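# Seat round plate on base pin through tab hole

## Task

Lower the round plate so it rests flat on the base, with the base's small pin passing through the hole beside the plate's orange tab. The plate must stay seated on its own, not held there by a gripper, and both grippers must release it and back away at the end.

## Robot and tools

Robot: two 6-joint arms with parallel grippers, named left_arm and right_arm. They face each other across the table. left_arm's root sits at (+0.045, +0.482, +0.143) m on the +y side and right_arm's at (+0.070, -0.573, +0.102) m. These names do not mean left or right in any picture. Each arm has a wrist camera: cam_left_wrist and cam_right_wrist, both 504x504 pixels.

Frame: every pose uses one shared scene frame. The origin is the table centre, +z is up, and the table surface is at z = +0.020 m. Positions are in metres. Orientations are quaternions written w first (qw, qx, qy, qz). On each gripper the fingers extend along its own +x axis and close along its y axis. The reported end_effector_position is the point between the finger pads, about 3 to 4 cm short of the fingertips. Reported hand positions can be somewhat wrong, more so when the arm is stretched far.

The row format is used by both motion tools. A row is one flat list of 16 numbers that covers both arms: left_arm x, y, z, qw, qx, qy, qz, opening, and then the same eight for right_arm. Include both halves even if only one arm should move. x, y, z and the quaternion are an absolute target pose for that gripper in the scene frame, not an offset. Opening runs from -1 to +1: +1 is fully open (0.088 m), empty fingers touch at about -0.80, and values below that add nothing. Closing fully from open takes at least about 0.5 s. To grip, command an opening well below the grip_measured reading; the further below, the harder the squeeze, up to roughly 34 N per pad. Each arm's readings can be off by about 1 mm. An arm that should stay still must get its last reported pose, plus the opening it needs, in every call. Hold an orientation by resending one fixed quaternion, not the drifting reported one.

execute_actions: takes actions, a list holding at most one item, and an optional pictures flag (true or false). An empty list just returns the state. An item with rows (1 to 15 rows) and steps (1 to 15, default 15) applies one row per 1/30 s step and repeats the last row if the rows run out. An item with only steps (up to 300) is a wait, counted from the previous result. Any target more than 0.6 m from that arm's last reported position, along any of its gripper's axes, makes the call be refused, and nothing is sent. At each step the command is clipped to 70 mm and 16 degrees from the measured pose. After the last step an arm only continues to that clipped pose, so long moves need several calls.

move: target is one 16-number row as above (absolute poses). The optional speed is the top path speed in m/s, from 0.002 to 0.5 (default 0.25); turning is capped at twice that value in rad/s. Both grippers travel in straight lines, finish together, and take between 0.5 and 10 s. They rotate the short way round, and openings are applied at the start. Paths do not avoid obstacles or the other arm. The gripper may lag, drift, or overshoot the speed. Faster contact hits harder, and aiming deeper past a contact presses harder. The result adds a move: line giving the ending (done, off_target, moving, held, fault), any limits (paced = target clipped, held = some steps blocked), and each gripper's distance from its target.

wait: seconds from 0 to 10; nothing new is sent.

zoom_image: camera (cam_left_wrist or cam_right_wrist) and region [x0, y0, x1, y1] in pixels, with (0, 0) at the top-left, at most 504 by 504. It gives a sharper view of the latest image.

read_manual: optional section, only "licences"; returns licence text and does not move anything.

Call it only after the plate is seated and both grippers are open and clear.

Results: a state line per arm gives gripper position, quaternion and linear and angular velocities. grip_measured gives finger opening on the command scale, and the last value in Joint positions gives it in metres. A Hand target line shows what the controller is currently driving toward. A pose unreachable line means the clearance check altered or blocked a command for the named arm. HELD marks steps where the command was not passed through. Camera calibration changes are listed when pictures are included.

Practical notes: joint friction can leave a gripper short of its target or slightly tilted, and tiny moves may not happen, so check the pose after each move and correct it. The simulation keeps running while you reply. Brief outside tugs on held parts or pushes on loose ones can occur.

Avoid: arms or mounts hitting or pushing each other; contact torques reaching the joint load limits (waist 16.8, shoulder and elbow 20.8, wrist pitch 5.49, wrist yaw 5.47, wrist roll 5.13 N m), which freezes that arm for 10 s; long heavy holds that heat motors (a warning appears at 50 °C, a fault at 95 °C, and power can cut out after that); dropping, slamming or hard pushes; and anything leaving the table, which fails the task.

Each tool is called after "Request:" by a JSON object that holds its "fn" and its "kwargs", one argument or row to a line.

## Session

Request:
{"fn": "move", "kwargs": {
  "target": [0.0,0.12,0.42,0.612,0.354,0.354,-0.612,1, 0.05,-0.25,0.40,0.612,-0.354,0.354,0.612,1]
}}

Scene clock: 4.60 s of 4150.00 s.
left_arm: end_effector_position=(-0.0022, +0.1216, +0.4209) grip_measured=+0.988 end_effector_quat_wxyz=(+0.605, +0.358, +0.363, -0.612) end_effector_velocity=(-0.000, -0.002, -0.001) end_effector_angular_velocity=(-0.004, -0.009, -0.005) | right_arm: end_effector_position=(+0.0515, -0.2511, +0.3988) grip_measured=+0.996 end_effector_quat_wxyz=(+0.613, -0.352, +0.354, +0.612) end_effector_velocity=(-0.000, -0.003, +0.001) end_effector_angular_velocity=(-0.013, -0.006, +0.020)
Joint positions: left_arm=[ 0.273  1.605  1.782 -1.25  -0.062 -0.139  0.087] | right_arm=[ 0.096  1.462  1.719 -1.304  0.038  0.068  0.088]
Joint velocities: left_arm=[-0.002  0.002 -0.002  0.007 -0.007  0.007 -0.   ] | right_arm=[-0.002  0.002  0.012 -0.022 -0.007 -0.022 -0.   ]
Motor temperatures (°C, as the motors report them): left_arm=[27 31 32 32 27 30] | right_arm=[30 29 30 28 28 26]
Heat: left arm: hottest elbow 32 °C (+0.0 °C/min); right arm: hottest waist 30 °C (+0.0 °C/min).
Hand target (left_arm): -0.000, +0.119, +0.420; +0.606, +0.359, +0.362, -0.611
Hand target (right_arm): +0.050, -0.249, +0.399; +0.612, -0.351, +0.357, +0.612
Off the commanded pose (left_arm): 0.003 m, 1 deg.
Off the commanded pose (right_arm): 0.002 m, 0 deg.
move: done
camera_calibration (this result's frames):
cam_left_wrist: T_world_to_cam=[[-0.999822, -0.0173267, 0.00742713, 0.00967222], [-0.0179669, 0.995104, -0.097188, -0.062418], [-0.00570681, -0.0973041, -0.995238, 0.505703], [0, 0, 0, 1]] pos_world=[0.011435, 0.111487, 0.497156]
cam_right_wrist: T_world_to_cam=[[0.998777, -0.0112209, -0.0481482, -0.020533], [-0.019171, -0.985603, -0.167984, -0.154422], [-0.0455701, 0.168702, -0.984613, 0.512847], [0, 0, 0, 1]] pos_world=[0.0409179, -0.238948, 0.478026]

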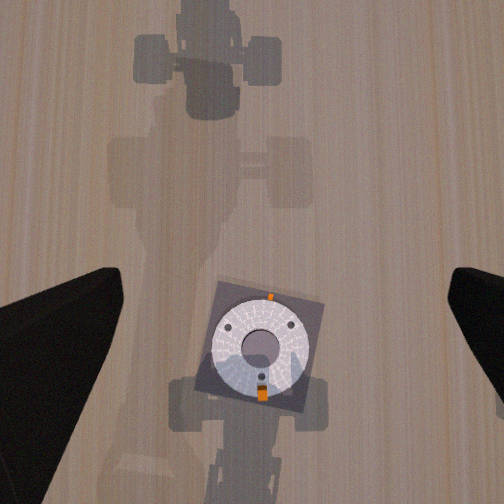

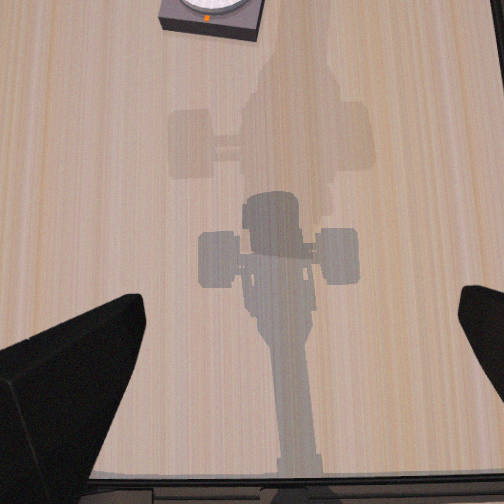

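Request:
{"fn": "move", "kwargs": {
  "target": [-0.0016,0.2215,0.14,0.509,0.491,0.509,-0.491,-0.1, 0.02,-0.08,0.09,0.704,-0.062,0.062,0.704,1],
  "speed": 0.2
}}

Scene clock: 20.00 s of 4150.00 s.
left_arm: end_effector_position=(+0.0004, +0.2209, +0.1453) grip_measured=-0.100 end_effector_quat_wxyz=(+0.512, +0.487, +0.505, -0.495) end_effector_velocity=(+0.000, -0.001, -0.001) end_effector_angular_velocity=(-0.004, -0.006, +0.020) | right_arm: end_effector_position=(+0.0213, -0.0829, +0.0941) grip_measured=+0.996 end_effector_quat_wxyz=(+0.703, -0.060, +0.061, +0.706) end_effector_velocity=(+0.000, -0.001, -0.006) end_effector_angular_velocity=(-0.007, +0.007, +0.004)
Joint positions: left_arm=[ 0.258  1.705  0.855 -0.707 -0.002 -0.206  0.034] | right_arm=[0.161 2.432 0.853 1.407 0.135 0.025 0.088]
Joint velocities: left_arm=[-0.002  0.002 -0.002  0.007 -0.007 -0.022 -0.   ] | right_arm=[-0.002  0.017  0.002  0.007 -0.007  0.007  0.   ]
Motor temperatures (°C, as the motors report them): left_arm=[27 33 34 34 27 30] | right_arm=[30 30 32 28 28 26]
Heat: left arm: hottest elbow 34 °C (+6.0 °C/min); right arm: hottest elbow 32 °C (+6.0 °C/min).
Hand target (left_arm): -0.001, +0.224, +0.141; +0.508, +0.491, +0.509, -0.492
Hand target (right_arm): +0.020, -0.082, +0.089; +0.703, -0.064, +0.060, +0.705
Off the commanded pose (left_arm): 0.006 m, 1 deg.
Off the commanded pose (right_arm): 0.005 m, 0 deg.
After step 90, 9.63 s passed at rest.
move: done
camera_calibration (this result's frames):
cam_left_wrist: T_world_to_cam=[[-0.998526, -0.0525125, -0.0137237, 0.0268088], [-0.0537893, 0.923621, 0.379514, -0.241355], [-0.00725375, 0.379693, -0.925084, 0.125466], [0, 0, 0, 1]] pos_world=[0.0146971, 0.176689, 0.208032]
cam_right_wrist: T_world_to_cam=[[0.998697, 0.0338759, -0.0381651, -0.000388139], [-0.0159688, -0.502864, -0.864218, 0.0650324], [-0.048468, 0.863702, -0.501668, 0.195332], [0, 0, 0, 1]] pos_world=[0.0108935, -0.135993, 0.154179]

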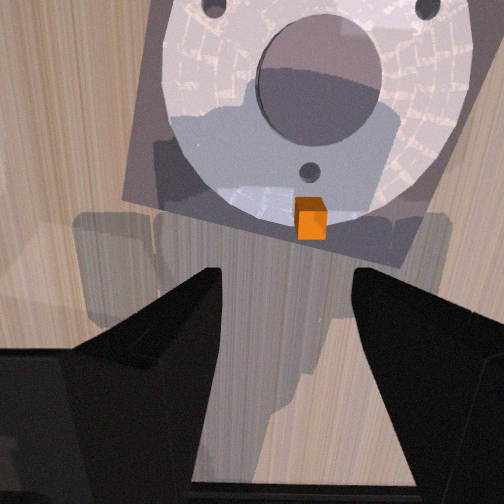

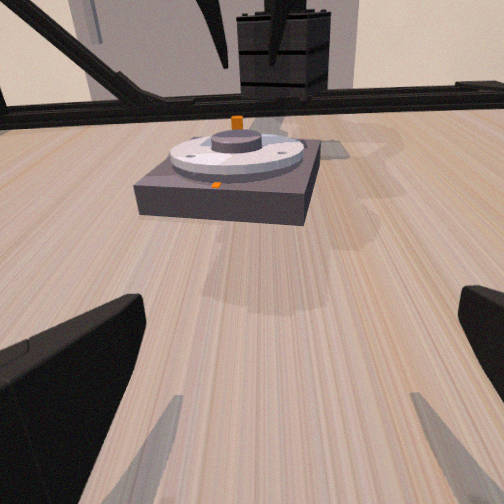

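Request:
{"fn": "move", "kwargs": {
  "target": [-0.011,0.214,0.116,0.509,0.491,0.509,-0.491,-0.1, 0.02,-0.08,0.09,0.704,-0.062,0.062,0.704,1],
  "speed": 0.08
}}

Request:
{"fn": "zoom_image", "kwargs": {
  "camera": "cam_right_wrist",
  "region": [120, 20, 360, 240]
}}

Scene clock: 25.00 s of 4150.00 s.
left_arm: end_effector_position=(-0.0099, +0.2128, +0.1192) grip_measured=-0.100 end_effector_quat_wxyz=(+0.511, +0.489, +0.507, -0.493) end_effector_velocity=(-0.004, -0.002, -0.002) end_effector_angular_velocity=(-0.010, +0.010, +0.029) | right_arm: end_effector_position=(+0.0211, -0.0804, +0.0952) grip_measured=+0.996 end_effector_quat_wxyz=(+0.704, -0.058, +0.059, +0.705) end_effector_velocity=(+0.000, +0.001, +0.000) end_effector_angular_velocity=(-0.003, -0.021, +0.008)
Joint positions: left_arm=[ 0.227  1.81   0.855 -0.606 -0.002 -0.239  0.034] | right_arm=[0.162 2.434 0.863 1.403 0.138 0.025 0.088]
Joint velocities: left_arm=[-0.007  0.007 -0.002  0.022  0.007 -0.037 -0.   ] | right_arm=[-0.002 -0.002  0.002 -0.007 -0.007 -0.022  0.   ]
Motor temperatures (°C, as the motors report them): left_arm=[27 33 34 33 27 30] | right_arm=[30 31 32 29 28 26]
Heat: left arm: hottest elbow 34 °C (+4.8 °C/min); right arm: hottest elbow 32 °C (+4.8 °C/min).
Hand target (left_arm): -0.011, +0.214, +0.116; +0.509, +0.491, +0.509, -0.491
Hand target (right_arm): +0.020, -0.080, +0.090; +0.704, -0.062, +0.062, +0.704
Off the commanded pose (left_arm): 0.004 m, 1 deg.
Off the commanded pose (right_arm): 0.005 m, 1 deg.
After step 90, 1.17 s passed at rest.
move: done
camera_calibration (this result's frames):
cam_left_wrist: T_world_to_cam=[[-0.998478, -0.0532032, -0.0145214, 0.016061], [-0.0546976, 0.921716, 0.38399, -0.224717], [-0.00704483, 0.3842, -0.923223, 0.103134], [0, 0, 0, 1]] pos_world=[0.00447166, 0.168356, 0.181738]
cam_right_wrist: T_world_to_cam=[[0.99878, 0.0314345, -0.0380784, -0.000421606], [-0.0173368, -0.498827, -0.866528, 0.0678086], [-0.0462334, 0.866131, -0.497674, 0.193486], [0, 0, 0, 1]] pos_world=[0.0105422, -0.133747, 0.155035]

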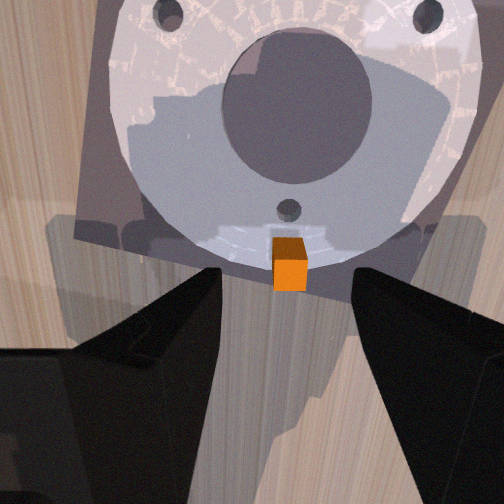

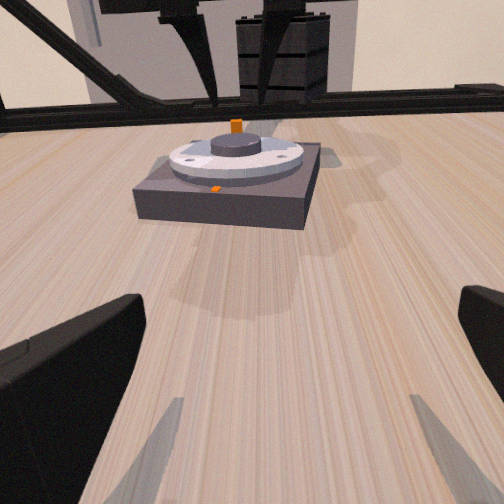

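Region (120, 20, 360, 240) of cam_right_wrist's 504x504 image, scaled by 2.100, with more detail than that image has; it fills the top 462 rows of this view, and the rest is white.

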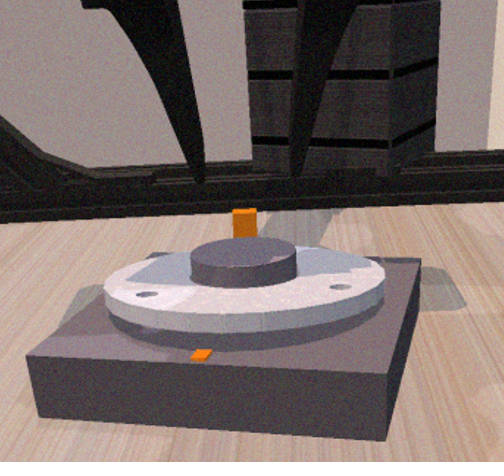

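Request:
{"fn": "move", "kwargs": {
  "target": [-0.012,0.214,0.097,0.509,0.491,0.509,-0.491,-0.1, 0.02,-0.08,0.09,0.704,-0.062,0.062,0.704,1],
  "speed": 0.05
}}

Request:
{"fn": "zoom_image", "kwargs": {
  "camera": "cam_right_wrist",
  "region": [120, 20, 360, 240]
}}

Scene clock: 31.47 s of 4150.00 s.
left_arm: end_effector_position=(-0.0112, +0.2107, +0.1010) grip_measured=-0.100 end_effector_quat_wxyz=(+0.512, +0.487, +0.506, -0.494) end_effector_velocity=(-0.001, -0.000, -0.001) end_effector_angular_velocity=(-0.004, -0.007, +0.000) | right_arm: end_effector_position=(+0.0209, -0.0803, +0.0952) grip_measured=+0.996 end_effector_quat_wxyz=(+0.704, -0.058, +0.059, +0.705) end_effector_velocity=(+0.000, -0.001, -0.004) end_effector_angular_velocity=(-0.022, -0.009, +0.006)
Joint positions: left_arm=[ 0.224  1.868  0.836 -0.525 -0.002 -0.242  0.034] | right_arm=[0.162 2.435 0.864 1.403 0.138 0.025 0.088]
Joint velocities: left_arm=[-0.007  0.002 -0.002  0.007 -0.007 -0.007 -0.   ] | right_arm=[-0.002 -0.002 -0.002 -0.022 -0.007 -0.007 -0.001]
Motor temperatures (°C, as the motors report them): left_arm=[27 34 34 33 27 30] | right_arm=[30 32 31 30 28 26]
Heat: left arm: hottest shoulder 34 °C (+3.8 °C/min); right arm: hottest shoulder 32 °C (+3.8 °C/min).
Hand target (left_arm): -0.012, +0.214, +0.097; +0.509, +0.491, +0.509, -0.491
Hand target (right_arm): +0.020, -0.080, +0.090; +0.704, -0.062, +0.062, +0.704
Off the commanded pose (left_arm): 0.005 m, 1 deg.
Off the commanded pose (right_arm): 0.005 m, 1 deg.
After step 90, 2.67 s passed at rest.
move: done
camera_calibration (this result's frames):
cam_left_wrist: T_world_to_cam=[[-0.99845, -0.0540221, -0.0134076, 0.0144362], [-0.0550591, 0.923243, 0.38025, -0.215753], [-0.00816343, 0.380399, -0.924787, 0.0880803], [0, 0, 0, 1]] pos_world=[0.00325367, 0.166467, 0.163689]
cam_right_wrist: T_world_to_cam=[[0.998782, 0.0314402, -0.038015, -0.000281026], [-0.0172794, -0.498819, -0.866534, 0.0678298], [-0.0462066, 0.866136, -0.497669, 0.193332], [0, 0, 0, 1]] pos_world=[0.010386, -0.133608, 0.154981]

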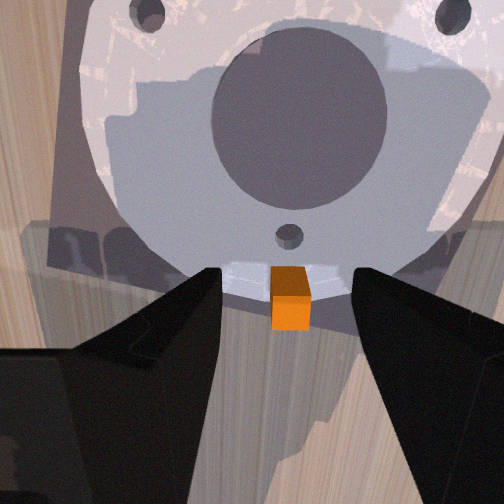

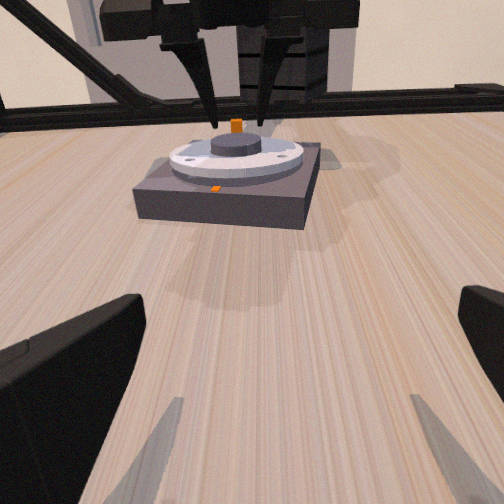

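Region (120, 20, 360, 240) of cam_right_wrist's 504x504 image, scaled by 2.100, with more detail than that image has; it fills the top 462 rows of this view, and the rest is white.

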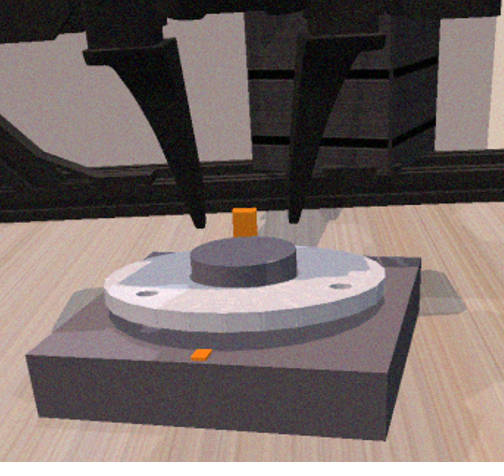

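Request:
{"fn": "move", "kwargs": {
  "target": [-0.0307,0.2078,0.100,0.579,0.406,0.579,-0.406,-0.5, 0.02,-0.08,0.09,0.704,-0.062,0.062,0.704,1],
  "speed": 0.08
}}

Request:
{"fn": "move", "kwargs": {
  "target": [-0.0437,0.1991,0.1015,0.641,0.299,0.641,-0.299,-0.5, 0.02,-0.08,0.09,0.704,-0.062,0.062,0.704,1],
  "speed": 0.08
}}

Request:
{"fn": "move", "kwargs": {
  "target": [-0.053,0.1864,0.103,0.683,0.183,0.683,-0.183,-0.5, 0.02,-0.08,0.09,0.704,-0.062,0.062,0.704,1],
  "speed": 0.08
}}

Request:
{"fn": "zoom_image", "kwargs": {
  "camera": "cam_right_wrist",
  "region": [120, 20, 360, 240]
}}

Scene clock: 40.90 s of 4150.00 s.
left_arm: end_effector_position=(-0.0283, +0.2083, +0.1015) grip_measured=-0.500 end_effector_quat_wxyz=(+0.581, +0.405, +0.577, -0.407) end_effector_velocity=(+0.003, -0.006, +0.002) end_effector_angular_velocity=(-0.026, -0.031, +0.020) | right_arm: end_effector_position=(+0.0209, -0.0803, +0.0949) grip_measured=+0.996 end_effector_quat_wxyz=(+0.704, -0.058, +0.060, +0.705) end_effector_velocity=(-0.002, -0.001, -0.001) end_effector_angular_velocity=(-0.007, -0.007, +0.011)
Joint positions: left_arm=[ 0.165  1.891  0.872 -0.547 -0.005 -0.611  0.015] | right_arm=[0.162 2.436 0.864 1.403 0.138 0.025 0.088]
Joint velocities: left_arm=[-0.002 -0.002  0.007  0.007 -0.037 -0.022 -0.   ] | right_arm=[ 0.002 -0.002 -0.002 -0.007 -0.007 -0.007 -0.   ]
Motor temperatures (°C, as the motors report them): left_arm=[27 34 34 32 27 30] | right_arm=[30 33 31 31 28 26]
Heat: left arm: hottest shoulder 34 °C (+2.9 °C/min); right arm: hottest shoulder 33 °C (+4.4 °C/min).
Hand target (left_arm): -0.031, +0.208, +0.100; +0.579, +0.406, +0.579, -0.406
Hand target (right_arm): +0.020, -0.080, +0.090; +0.704, -0.062, +0.062, +0.704
Off the commanded pose (left_arm): 0.003 m, 0 deg.
Off the commanded pose (right_arm): 0.005 m, 1 deg.
After step 90, 4.20 s passed at rest.
move: done
camera_calibration (this result's frames):
cam_left_wrist: T_world_to_cam=[[-0.934327, -0.356068, -0.0157918, 0.0621858], [-0.334146, 0.859664, 0.386424, -0.209947], [-0.124018, 0.366323, -0.922186, 0.0887398], [0, 0, 0, 1]] pos_world=[-0.00104569, 0.170119, 0.163945]
cam_right_wrist: T_world_to_cam=[[0.998784, 0.0314259, -0.0379733, -0.000293411], [-0.0172329, -0.499147, -0.866346, 0.067573], [-0.0461799, 0.865947, -0.497998, 0.193199], [0, 0, 0, 1]] pos_world=[0.0103795, -0.133562, 0.154743]

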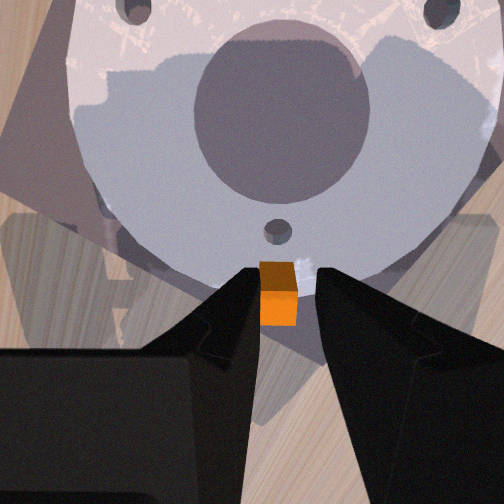

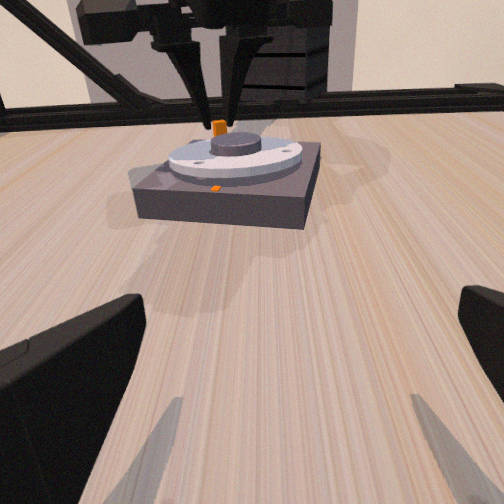

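Scene clock: 43.37 s of 4150.00 s.
left_arm: end_effector_position=(-0.0411, +0.1998, +0.1029) grip_measured=-0.500 end_effector_quat_wxyz=(+0.643, +0.298, +0.639, -0.300) end_effector_velocity=(+0.001, +0.002, +0.000) end_effector_angular_velocity=(+0.005, -0.009, +0.020) | right_arm: end_effector_position=(+0.0209, -0.0803, +0.0949) grip_measured=+0.996 end_effector_quat_wxyz=(+0.704, -0.058, +0.060, +0.705) end_effector_velocity=(-0.002, -0.002, -0.002) end_effector_angular_velocity=(-0.013, +0.009, +0.018)
Joint positions: left_arm=[ 0.13   1.923  0.927 -0.572 -0.005 -0.997  0.015] | right_arm=[0.162 2.436 0.864 1.403 0.138 0.025 0.088]
Joint velocities: left_arm=[-0.002 -0.002 -0.002 -0.007 -0.007 -0.022 -0.   ] | right_arm=[-0.002 -0.002 -0.007 -0.007 -0.022  0.007  0.   ]
Motor temperatures (°C, as the motors report them): left_arm=[27 34 34 32 27 30] | right_arm=[30 34 31 31 28 26]
Heat: left arm: hottest shoulder 34 °C (+2.8 °C/min); right arm: hottest shoulder 34 °C (+5.5 °C/min).
Hand target (left_arm): -0.044, +0.199, +0.102; +0.641, +0.299, +0.641, -0.299
Hand target (right_arm): +0.020, -0.080, +0.090; +0.704, -0.062, +0.062, +0.704
Off the commanded pose (left_arm): 0.003 m, 0 deg.
Off the commanded pose (right_arm): 0.005 m, 1 deg.
move: done
camera_calibration (this result's frames):
cam_left_wrist: T_world_to_cam=[[-0.754988, -0.655578, -0.014525, 0.114341], [-0.608697, 0.692416, 0.38736, -0.185488], [-0.243887, 0.301293, -0.921814, 0.0996304], [0, 0, 0, 1]] pos_world=[-0.00228169, 0.173377, 0.165352]
cam_right_wrist: T_world_to_cam=[[0.998784, 0.0314259, -0.0379733, -0.000293411], [-0.0172329, -0.499147, -0.866346, 0.067573], [-0.0461799, 0.865947, -0.497998, 0.193199], [0, 0, 0, 1]] pos_world=[0.0103795, -0.133562, 0.154743]

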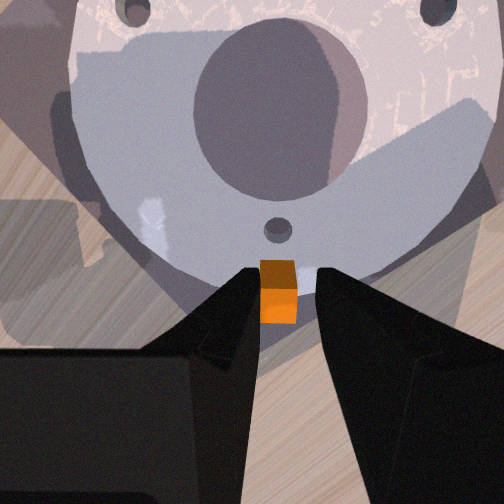

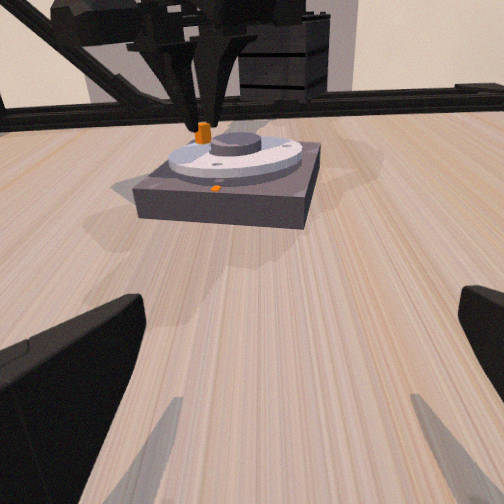

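Scene clock: 45.83 s of 4150.00 s.
left_arm: end_effector_position=(-0.0507, +0.1875, +0.1044) grip_measured=-0.500 end_effector_quat_wxyz=(+0.684, +0.183, +0.682, -0.184) end_effector_velocity=(+0.003, +0.005, +0.000) end_effector_angular_velocity=(+0.014, -0.028, +0.015) | right_arm: end_effector_position=(+0.0209, -0.0803, +0.0947) grip_measured=+0.996 end_effector_quat_wxyz=(+0.704, -0.059, +0.060, +0.705) end_effector_velocity=(-0.002, -0.001, -0.004) end_effector_angular_velocity=(-0.022, -0.009, +0.011)
Joint positions: left_arm=[ 0.113  1.963  0.996 -0.601 -0.004 -1.362  0.015] | right_arm=[0.162 2.436 0.864 1.403 0.138 0.025 0.088]
Joint velocities: left_arm=[-0.007 -0.002 -0.002 -0.022 -0.022 -0.022 -0.   ] | right_arm=[ 0.002 -0.002 -0.002 -0.022 -0.007 -0.007 -0.   ]
Motor temperatures (°C, as the motors report them): left_arm=[27 35 34 32 27 30] | right_arm=[30 34 31 31 28 26]
Heat: left arm: hottest shoulder 35 °C (+3.9 °C/min); right arm: hottest shoulder 34 °C (+5.2 °C/min).
Hand target (left_arm): -0.053, +0.187, +0.103; +0.683, +0.183, +0.683, -0.183
Hand target (right_arm): +0.020, -0.080, +0.090; +0.704, -0.062, +0.062, +0.704
Off the commanded pose (left_arm): 0.003 m, 0 deg.
Off the commanded pose (right_arm): 0.005 m, 0 deg.
move: done
camera_calibration (this result's frames):
cam_left_wrist: T_world_to_cam=[[-0.486281, -0.873698, -0.0135133, 0.153419], [-0.807586, 0.443471, 0.388765, -0.146893], [-0.333671, 0.199962, -0.921238, 0.116685], [0, 0, 0, 1]] pos_world=[-0.00508933, 0.175852, 0.166674]
cam_right_wrist: T_world_to_cam=[[0.998787, 0.0314115, -0.0379316, -0.000310031], [-0.0171864, -0.499474, -0.866158, 0.0673506], [-0.0461532, 0.865759, -0.498328, 0.193161], [0, 0, 0, 1]] pos_world=[0.0103822, -0.133581, 0.154582]

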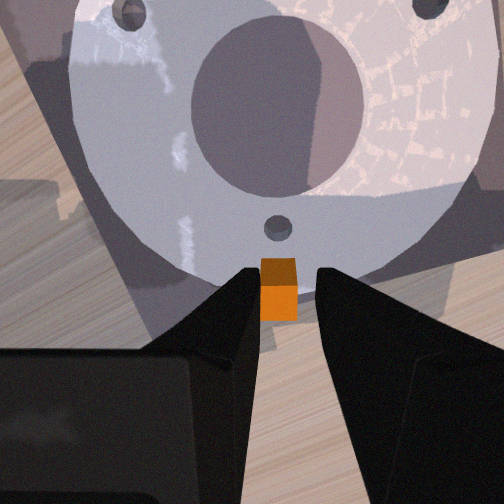

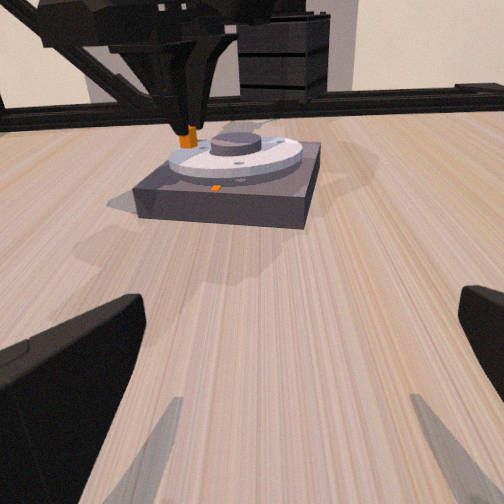

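Region (120, 20, 360, 240) of cam_right_wrist's 504x504 image, scaled by 2.100, with more detail than that image has; it fills the top 462 rows of this view, and the rest is white.

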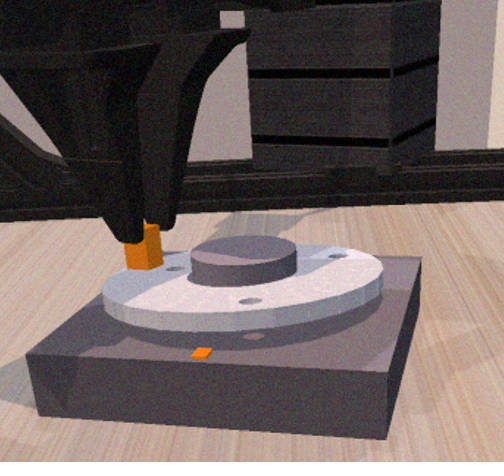

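Request:
{"fn": "move", "kwargs": {
  "target": [-0.0548,0.1722,0.1015,0.704,0.062,0.704,-0.062,-0.5, 0.02,-0.08,0.09,0.704,-0.062,0.062,0.704,1],
  "speed": 0.08
}}

Request:
{"fn": "move", "kwargs": {
  "target": [-0.0538,0.1568,0.103,0.704,-0.062,0.704,0.062,-0.5, 0.02,-0.08,0.09,0.704,-0.062,0.062,0.704,1],
  "speed": 0.08
}}

Request:
{"fn": "move", "kwargs": {
  "target": [-0.0476,0.1429,0.1045,0.683,-0.183,0.683,0.183,-0.5, 0.02,-0.08,0.09,0.704,-0.062,0.062,0.704,1],
  "speed": 0.08
}}

Request:
{"fn": "zoom_image", "kwargs": {
  "camera": "cam_right_wrist",
  "region": [120, 20, 360, 240]
}}

Scene clock: 56.97 s of 4150.00 s.
left_arm: end_effector_position=(-0.0551, +0.1741, +0.1032) grip_measured=-0.499 end_effector_quat_wxyz=(-0.705, -0.064, -0.703, +0.066) end_effector_velocity=(+0.002, +0.004, -0.000) end_effector_angular_velocity=(+0.019, -0.014, +0.020) | right_arm: end_effector_position=(+0.0209, -0.0803, +0.0946) grip_measured=+0.996 end_effector_quat_wxyz=(+0.704, -0.059, +0.060, +0.705) end_effector_velocity=(+0.000, -0.001, -0.003) end_effector_angular_velocity=(-0.012, +0.007, +0.004)
Joint positions: left_arm=[ 0.113  2.008  1.06  -0.62  -0.003 -1.702  0.015] | right_arm=[0.162 2.436 0.864 1.403 0.138 0.025 0.088]
Joint velocities: left_arm=[-0.002  0.002  0.002 -0.022 -0.007 -0.022 -0.   ] | right_arm=[-0.002  0.002 -0.002 -0.007 -0.007  0.007 -0.   ]
Motor temperatures (°C, as the motors report them): left_arm=[27 36 35 32 27 30] | right_arm=[30 35 31 32 28 26]
Heat: left arm: hottest shoulder 36 °C (+4.2 °C/min); right arm: hottest shoulder 35 °C (+5.3 °C/min).
Hand target (left_arm): -0.055, +0.172, +0.101; +0.704, +0.062, +0.704, -0.062
Hand target (right_arm): +0.020, -0.080, +0.090; +0.704, -0.062, +0.062, +0.704
Off the commanded pose (left_arm): 0.003 m, 1 deg.
Off the commanded pose (right_arm): 0.005 m, 0 deg.
After step 90, 5.63 s passed at rest.
move: done
camera_calibration (this result's frames):
cam_left_wrist: T_world_to_cam=[[-0.166462, -0.985979, -0.0116328, 0.176521], [-0.908459, 0.148766, 0.390604, -0.0985425], [-0.383397, 0.0755888, -0.920485, 0.13568], [0, 0, 0, 1]] pos_world=[-0.0081184, 0.17845, 0.165436]
cam_right_wrist: T_world_to_cam=[[0.998787, 0.0314115, -0.0379316, -0.000305793], [-0.0171864, -0.499474, -0.866158, 0.0673163], [-0.0461532, 0.865759, -0.498328, 0.193067], [0, 0, 0, 1]] pos_world=[0.010373, -0.133517, 0.154505]

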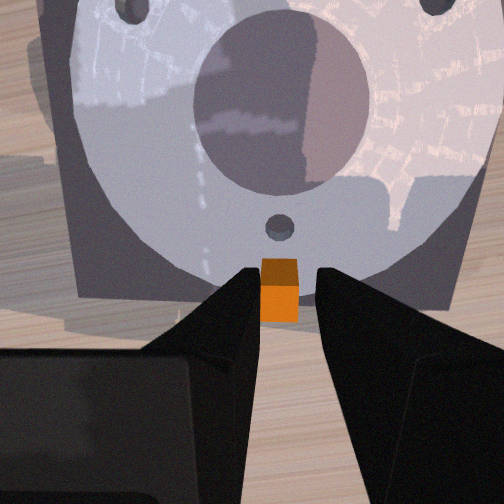

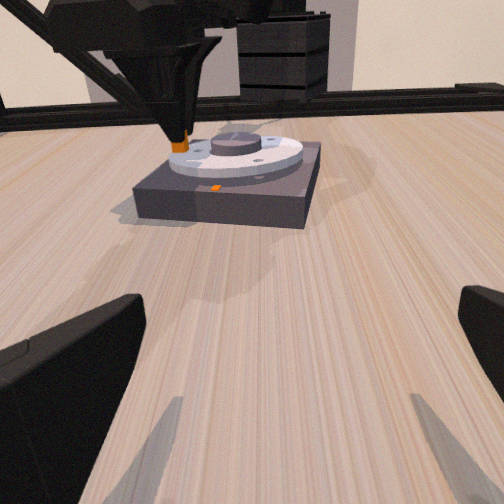

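Scene clock: 59.53 s of 4150.00 s.
left_arm: end_effector_position=(-0.0552, +0.1585, +0.1050) grip_measured=-0.500 end_effector_quat_wxyz=(-0.704, +0.060, -0.705, -0.057) end_effector_velocity=(+0.001, +0.002, +0.000) end_effector_angular_velocity=(+0.005, -0.009, +0.020) | right_arm: end_effector_position=(+0.0207, -0.0802, +0.0946) grip_measured=+0.996 end_effector_quat_wxyz=(+0.704, -0.059, +0.060, +0.705) end_effector_velocity=(+0.002, -0.001, -0.001) end_effector_angular_velocity=(-0.007, -0.009, -0.008)
Joint positions: left_arm=[ 0.129  2.047  1.132 -0.651  0.    -2.037  0.015] | right_arm=[0.162 2.437 0.865 1.403 0.138 0.025 0.088]
Joint velocities: left_arm=[-0.002 -0.002 -0.002 -0.007 -0.007 -0.022 -0.   ] | right_arm=[-0.002 -0.002 -0.002 -0.007  0.007 -0.007 -0.   ]
Motor temperatures (°C, as the motors report them): left_arm=[27 36 35 32 27 30] | right_arm=[30 36 31 32 28 26]
Heat: left arm: hottest shoulder 36 °C (+4.0 °C/min); right arm: hottest shoulder 36 °C (+6.1 °C/min).
Hand target (left_arm): -0.054, +0.157, +0.103; +0.704, -0.062, +0.705, +0.062
Hand target (right_arm): +0.020, -0.080, +0.090; +0.704, -0.062, +0.062, +0.705
Off the commanded pose (left_arm): 0.003 m, 1 deg.
Off the commanded pose (right_arm): 0.005 m, 0 deg.
move: done
camera_calibration (this result's frames):
cam_left_wrist: T_world_to_cam=[[0.181853, -0.983264, -0.0110039, 0.179853], [-0.902743, -0.171376, 0.394569, -0.046372], [-0.389852, -0.0618197, -0.9188, 0.159723], [0, 0, 0, 1]] pos_world=[-0.0123003, 0.17877, 0.16703]
cam_right_wrist: T_world_to_cam=[[0.998774, 0.0317925, -0.0379316, -0.0000825232], [-0.0169958, -0.49948, -0.866158, 0.0672649], [-0.0464834, 0.865742, -0.498328, 0.192985], [0, 0, 0, 1]] pos_world=[0.0101962, -0.133475, 0.154429]

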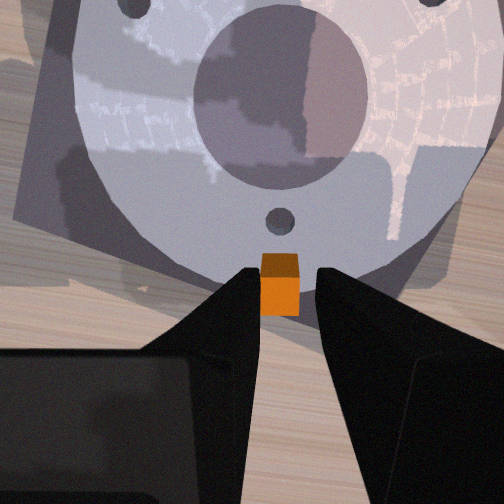

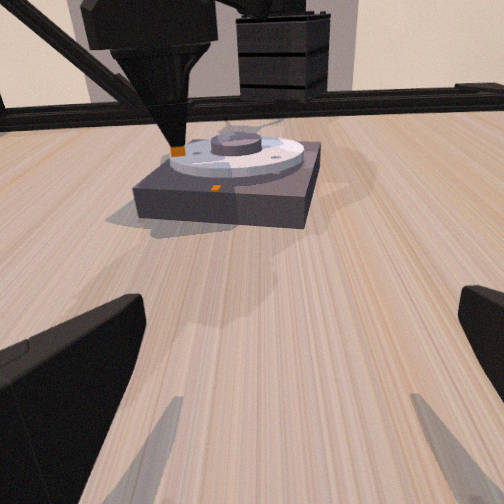

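Scene clock: 62.10 s of 4150.00 s.
left_arm: end_effector_position=(-0.0497, +0.1443, +0.1071) grip_measured=-0.500 end_effector_quat_wxyz=(-0.682, +0.181, -0.686, -0.178) end_effector_velocity=(+0.003, +0.002, -0.001) end_effector_angular_velocity=(+0.006, -0.024, +0.020) | right_arm: end_effector_position=(+0.0207, -0.0802, +0.0946) grip_measured=+0.996 end_effector_quat_wxyz=(+0.704, -0.059, +0.060, +0.705) end_effector_velocity=(+0.002, -0.000, +0.002) end_effector_angular_velocity=(+0.007, -0.007, -0.008)
Joint positions: left_arm=[ 0.156  2.078  1.192 -0.679  0.002 -2.357  0.015] | right_arm=[0.162 2.437 0.865 1.403 0.138 0.025 0.088]
Joint velocities: left_arm=[-0.002  0.002 -0.002 -0.007 -0.022 -0.022 -0.   ] | right_arm=[-0.002 -0.002 -0.002  0.007  0.007 -0.007 -0.   ]
Motor temperatures (°C, as the motors report them): left_arm=[27 36 35 32 27 30] | right_arm=[30 36 31 32 28 26]
Heat: left arm: hottest shoulder 36 °C (+4.0 °C/min); right arm: hottest shoulder 36 °C (+6.0 °C/min).
Hand target (left_arm): -0.048, +0.143, +0.104; +0.683, -0.183, +0.683, +0.183
Hand target (right_arm): +0.020, -0.080, +0.090; +0.704, -0.062, +0.062, +0.704
Off the commanded pose (left_arm): 0.004 m, 1 deg.
Off the commanded pose (right_arm): 0.005 m, 0 deg.
move: done
camera_calibration (this result's frames):
cam_left_wrist: T_world_to_cam=[[0.505467, -0.862763, -0.0119302, 0.16369], [-0.789094, -0.467811, 0.3981, 0.00340292], [-0.349047, -0.191812, -0.917264, 0.183497], [0, 0, 0, 1]] pos_world=[-0.0160055, 0.178014, 0.168913]
cam_right_wrist: T_world_to_cam=[[0.998774, 0.0317925, -0.0379316, -0.0000825232], [-0.0169958, -0.49948, -0.866158, 0.0672649], [-0.0464834, 0.865742, -0.498328, 0.192985], [0, 0, 0, 1]] pos_world=[0.0101962, -0.133475, 0.154429]

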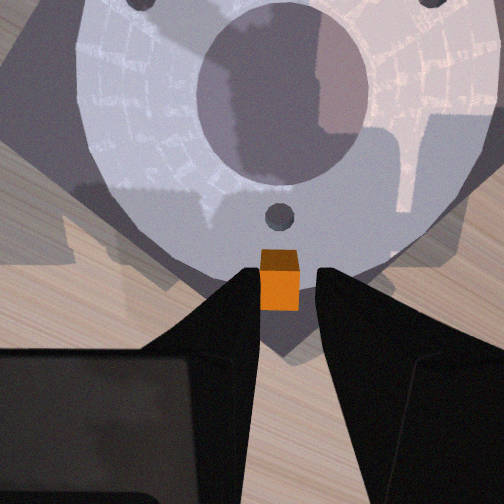

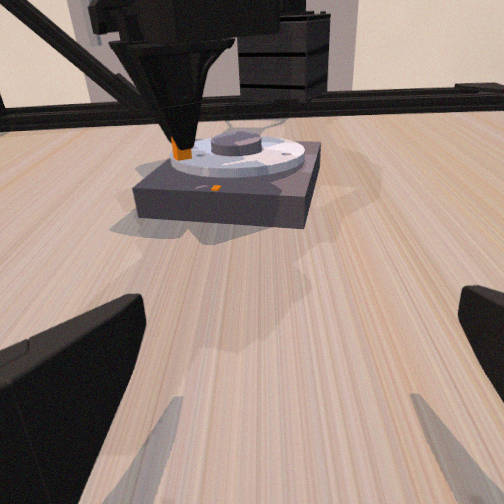

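Region (120, 20, 360, 240) of cam_right_wrist's 504x504 image, scaled by 2.100, with more detail than that image has; it fills the top 462 rows of this view, and the rest is white.

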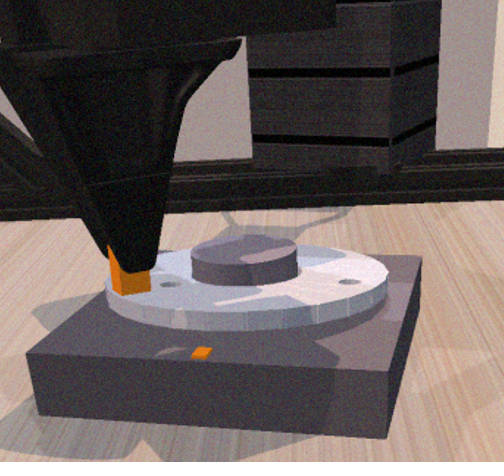

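Request:
{"fn": "move", "kwargs": {
  "target": [-0.0357,0.1334,0.103,0.646,-0.288,0.646,0.288,-0.5, 0.02,-0.08,0.09,0.704,-0.062,0.062,0.704,1],
  "speed": 0.08
}}

Request:
{"fn": "move", "kwargs": {
  "target": [-0.0226,0.127,0.103,0.600,-0.375,0.600,0.375,-0.5, 0.02,-0.08,0.09,0.704,-0.062,0.062,0.704,1],
  "speed": 0.06
}}

Scene clock: 67.97 s of 4150.00 s.
left_arm: end_effector_position=(-0.0381, +0.1344, +0.1058) grip_measured=-0.500 end_effector_quat_wxyz=(-0.644, +0.286, -0.650, -0.284) end_effector_velocity=(-0.002, +0.001, +0.001) end_effector_angular_velocity=(+0.004, +0.007, +0.005) | right_arm: end_effector_position=(+0.0208, -0.0802, +0.0944) grip_measured=+0.996 end_effector_quat_wxyz=(+0.704, -0.059, +0.060, +0.705) end_effector_velocity=(+0.000, -0.001, -0.005) end_effector_angular_velocity=(-0.032, -0.010, +0.006)
Joint positions: left_arm=[ 0.196  2.1    1.223 -0.686  0.005 -2.633  0.015] | right_arm=[0.162 2.437 0.865 1.403 0.139 0.025 0.088]
Joint velocities: left_arm=[-0.002 -0.002  0.002 -0.007  0.007 -0.007  0.   ] | right_arm=[-0.002 -0.007 -0.002 -0.037 -0.007 -0.007 -0.   ]
Motor temperatures (°C, as the motors report them): left_arm=[27 37 35 31 27 30] | right_arm=[30 37 31 32 28 26]
Heat: left arm: hottest shoulder 37 °C (+4.0 °C/min); right arm: hottest shoulder 37 °C (+6.1 °C/min).
Hand target (left_arm): -0.036, +0.133, +0.103; +0.646, -0.288, +0.646, +0.288
Hand target (right_arm): +0.020, -0.080, +0.090; +0.705, -0.062, +0.062, +0.704
Off the commanded pose (left_arm): 0.004 m, 1 deg.
Off the commanded pose (right_arm): 0.004 m, 0 deg.
After step 90, 0.53 s passed at rest.
move: done
camera_calibration (this result's frames):
cam_left_wrist: T_world_to_cam=[[0.748387, -0.663077, -0.0156777, 0.132164], [-0.60296, -0.690004, 0.400417, 0.0451482], [-0.276325, -0.290214, -0.916199, 0.200395], [0, 0, 0, 1]] pos_world=[-0.0163132, 0.176945, 0.167595]
cam_right_wrist: T_world_to_cam=[[0.998791, 0.031403, -0.037826, -0.000181704], [-0.017082, -0.499793, -0.865976, 0.0671149], [-0.0460994, 0.865575, -0.498652, 0.192874], [0, 0, 0, 1]] pos_world=[0.0102193, -0.133398, 0.15429]

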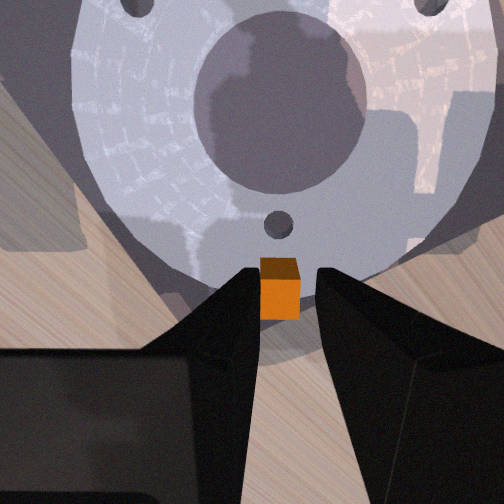

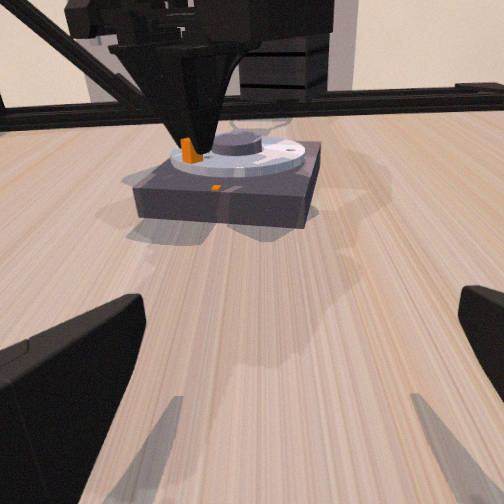

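Scene clock: 70.63 s of 4150.00 s.
left_arm: end_effector_position=(-0.0254, +0.1279, +0.1059) grip_measured=-0.500 end_effector_quat_wxyz=(-0.599, +0.372, -0.605, -0.371) end_effector_velocity=(+0.005, +0.001, +0.000) end_effector_angular_velocity=(+0.003, -0.023, +0.010) | right_arm: end_effector_position=(+0.0208, -0.0802, +0.0942) grip_measured=+0.996 end_effector_quat_wxyz=(+0.704, -0.059, +0.060, +0.705) end_effector_velocity=(-0.002, -0.001, -0.001) end_effector_angular_velocity=(-0.007, -0.007, +0.011)
Joint positions: left_arm=[ 0.235  2.111  1.241 -0.693  0.005 -2.872  0.015] | right_arm=[0.162 2.437 0.865 1.403 0.139 0.025 0.088]
Joint velocities: left_arm=[ 0.002 -0.002 -0.002 -0.007 -0.022 -0.007 -0.   ] | right_arm=[ 0.002 -0.002 -0.002 -0.007 -0.007 -0.007  0.   ]
Motor temperatures (°C, as the motors report them): left_arm=[27 38 35 31 27 30] | right_arm=[30 37 31 32 28 26]
Heat: left arm: hottest shoulder 38 °C (+5.1 °C/min); right arm: hottest shoulder 37 °C (+6.1 °C/min).
Hand target (left_arm): -0.023, +0.127, +0.103; +0.600, -0.374, +0.600, +0.375
Hand target (right_arm): +0.020, -0.080, +0.090; +0.704, -0.062, +0.062, +0.704
Off the commanded pose (left_arm): 0.004 m, 1 deg.
Off the commanded pose (right_arm): 0.004 m, 0 deg.
move: done
camera_calibration (this result's frames):
cam_left_wrist: T_world_to_cam=[[0.901468, -0.432488, -0.0175895, 0.0928806], [-0.39001, -0.829211, 0.400378, 0.0714932], [-0.187744, -0.354068, -0.916181, 0.212539], [0, 0, 0, 1]] pos_world=[-0.015943, 0.174706, 0.167733]
cam_right_wrist: T_world_to_cam=[[0.998793, 0.0313887, -0.0377841, -0.000198324], [-0.0170354, -0.50012, -0.865788, 0.0668925], [-0.0460726, 0.865387, -0.498982, 0.192836], [0, 0, 0, 1]] pos_world=[0.0102221, -0.133417, 0.154129]

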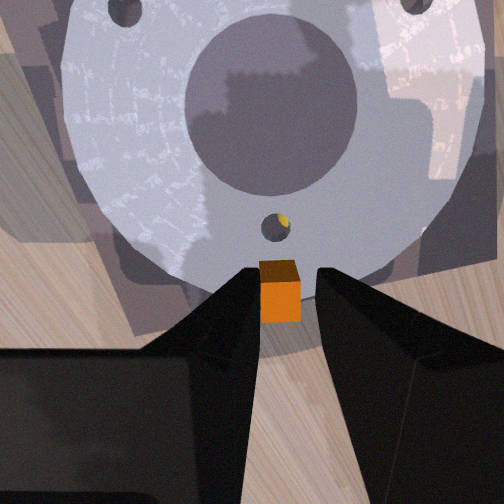

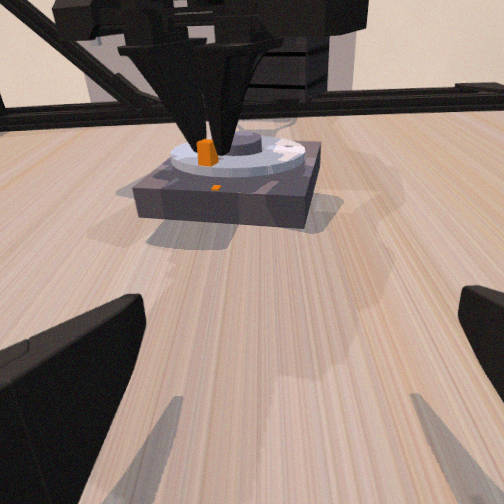

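Request:
{"fn": "move", "kwargs": {
  "target": [-0.0161,0.1257,0.103,0.572,-0.416,0.572,0.416,-0.5, 0.02,-0.08,0.09,0.704,-0.062,0.062,0.704,1],
  "speed": 0.03
}}

Scene clock: 76.10 s of 4150.00 s.
left_arm: end_effector_position=(-0.0181, +0.1263, +0.1060) grip_measured=-0.500 end_effector_quat_wxyz=(-0.571, +0.414, -0.577, -0.412) end_effector_velocity=(-0.002, +0.002, +0.000) end_effector_angular_velocity=(+0.009, +0.006, +0.005) | right_arm: end_effector_position=(+0.0208, -0.0801, +0.0941) grip_measured=+0.996 end_effector_quat_wxyz=(+0.704, -0.059, +0.060, +0.705) end_effector_velocity=(+0.000, -0.001, -0.004) end_effector_angular_velocity=(-0.022, +0.005, +0.004)
Joint positions: left_arm=[ 0.255  2.111  1.242 -0.693  0.004 -2.994  0.015] | right_arm=[0.162 2.438 0.866 1.403 0.139 0.025 0.088]
Joint velocities: left_arm=[-0.002 -0.002 -0.002 -0.007  0.007 -0.007 -0.   ] | right_arm=[-0.002 -0.002 -0.002 -0.022 -0.007  0.007 -0.   ]
Motor temperatures (°C, as the motors report them): left_arm=[27 38 35 31 27 30] | right_arm=[30 37 31 33 28 26]
Heat: left arm: hottest shoulder 38 °C (+4.0 °C/min); right arm: hottest shoulder 37 °C (+5.0 °C/min).
Hand target (left_arm): -0.016, +0.126, +0.103; +0.572, -0.416, +0.572, +0.416
Hand target (right_arm): +0.020, -0.080, +0.090; +0.704, -0.062, +0.062, +0.704
Off the commanded pose (left_arm): 0.004 m, 1 deg.
Off the commanded pose (right_arm): 0.004 m, 0 deg.
move: done
camera_calibration (this result's frames):
cam_left_wrist: T_world_to_cam=[[0.953801, -0.299912, -0.0178054, 0.0698778], [-0.268071, -0.876304, 0.400286, 0.0811511], [-0.135654, -0.37702, -0.916217, 0.217204], [0, 0, 0, 1]] pos_world=[-0.0154307, 0.173961, 0.167767]
cam_right_wrist: T_world_to_cam=[[0.998793, 0.0313887, -0.0377841, -0.000194065], [-0.0170354, -0.50012, -0.865788, 0.0668581], [-0.0460726, 0.865387, -0.498982, 0.192741], [0, 0, 0, 1]] pos_world=[0.0102129, -0.133352, 0.154052]

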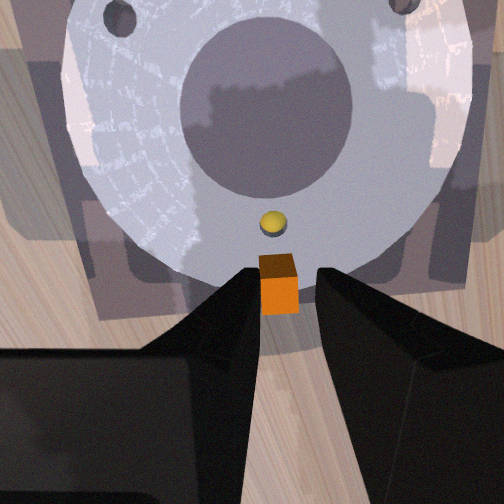

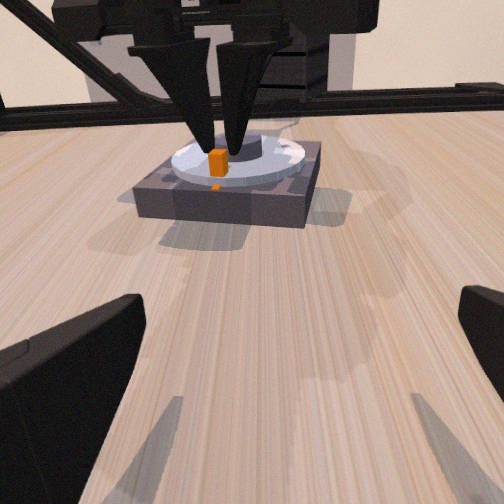

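Request:
{"fn": "move", "kwargs": {
  "target": [-0.018,0.127,0.2,0.572,-0.416,0.572,0.416,0.2, 0.02,-0.08,0.09,0.704,-0.062,0.062,0.704,1],
  "speed": 0.12
}}

Request:
{"fn": "zoom_image", "kwargs": {
  "camera": "cam_right_wrist",
  "region": [120, 20, 360, 240]
}}

Scene clock: 79.57 s of 4150.00 s.
left_arm: end_effector_position=(-0.0176, +0.1282, +0.1950) grip_measured=+0.200 end_effector_quat_wxyz=(-0.575, +0.411, -0.570, -0.419) end_effector_velocity=(+0.000, +0.001, +0.002) end_effector_angular_velocity=(+0.011, -0.009, -0.010) | right_arm: end_effector_position=(+0.0206, -0.0801, +0.0941) grip_measured=+0.996 end_effector_quat_wxyz=(+0.704, -0.059, +0.060, +0.705) end_effector_velocity=(+0.002, -0.001, -0.001) end_effector_angular_velocity=(-0.007, -0.009, -0.008)
Joint positions: left_arm=[ 0.255  1.968  1.419 -1.035  0.003 -3.     0.049] | right_arm=[0.163 2.438 0.866 1.403 0.139 0.025 0.088]
Joint velocities: left_arm=[-0.002  0.002  0.012 -0.022 -0.007  0.007 -0.   ] | right_arm=[-0.002 -0.002 -0.002 -0.007  0.007 -0.007 -0.   ]
Motor temperatures (°C, as the motors report them): left_arm=[27 39 35 31 27 30] | right_arm=[30 38 31 33 28 26]
Heat: left arm: hottest shoulder 39 °C (+5.0 °C/min); right arm: hottest shoulder 38 °C (+6.0 °C/min).
Hand target (left_arm): -0.018, +0.126, +0.200; +0.572, -0.416, +0.572, +0.416
Hand target (right_arm): +0.020, -0.080, +0.090; +0.704, -0.062, +0.062, +0.705
Off the commanded pose (left_arm): 0.005 m, 1 deg.
Off the commanded pose (right_arm): 0.004 m, 0 deg.
move: done
camera_calibration (this result's frames):
cam_left_wrist: T_world_to_cam=[[0.955799, -0.293338, -0.0200204, 0.0711445], [-0.263909, -0.88594, 0.381396, 0.0522805], [-0.129615, -0.359254, -0.924195, 0.298935], [0, 0, 0, 1]] pos_world=[-0.0154563, 0.17458, 0.257759]
cam_right_wrist: T_world_to_cam=[[0.998781, 0.0317697, -0.0377841, 0.0000292266], [-0.0168447, -0.500127, -0.865788, 0.0668067], [-0.0464027, 0.865369, -0.498982, 0.19266], [0, 0, 0, 1]] pos_world=[0.0100361, -0.133311, 0.153975]

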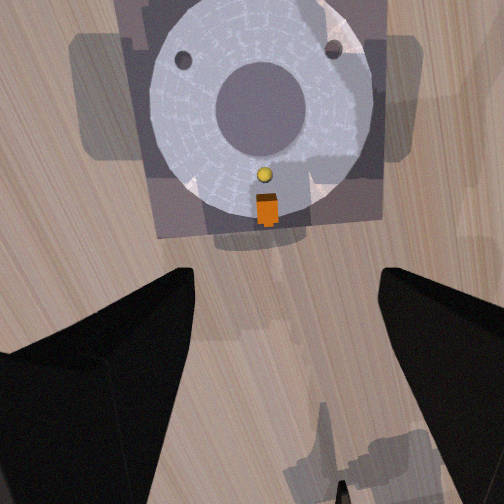

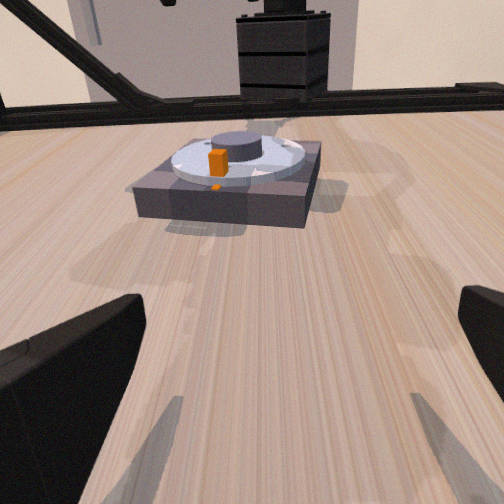

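Region (120, 20, 360, 240) of cam_right_wrist's 504x504 image, scaled by 2.100, with more detail than that image has; it fills the top 462 rows of this view, and the rest is white.

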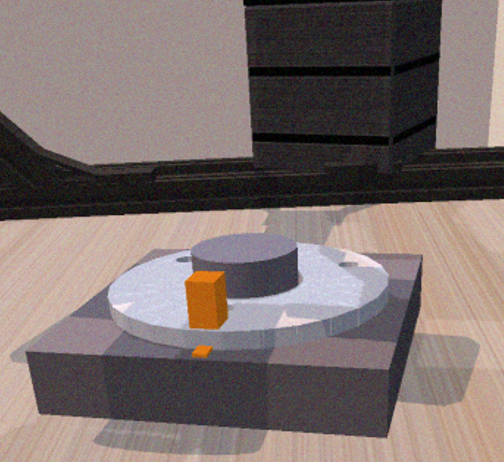

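Request:
{"fn": "finished_scene", "kwargs": {
  "scene": 2
}}

The scene is finished: the task was done.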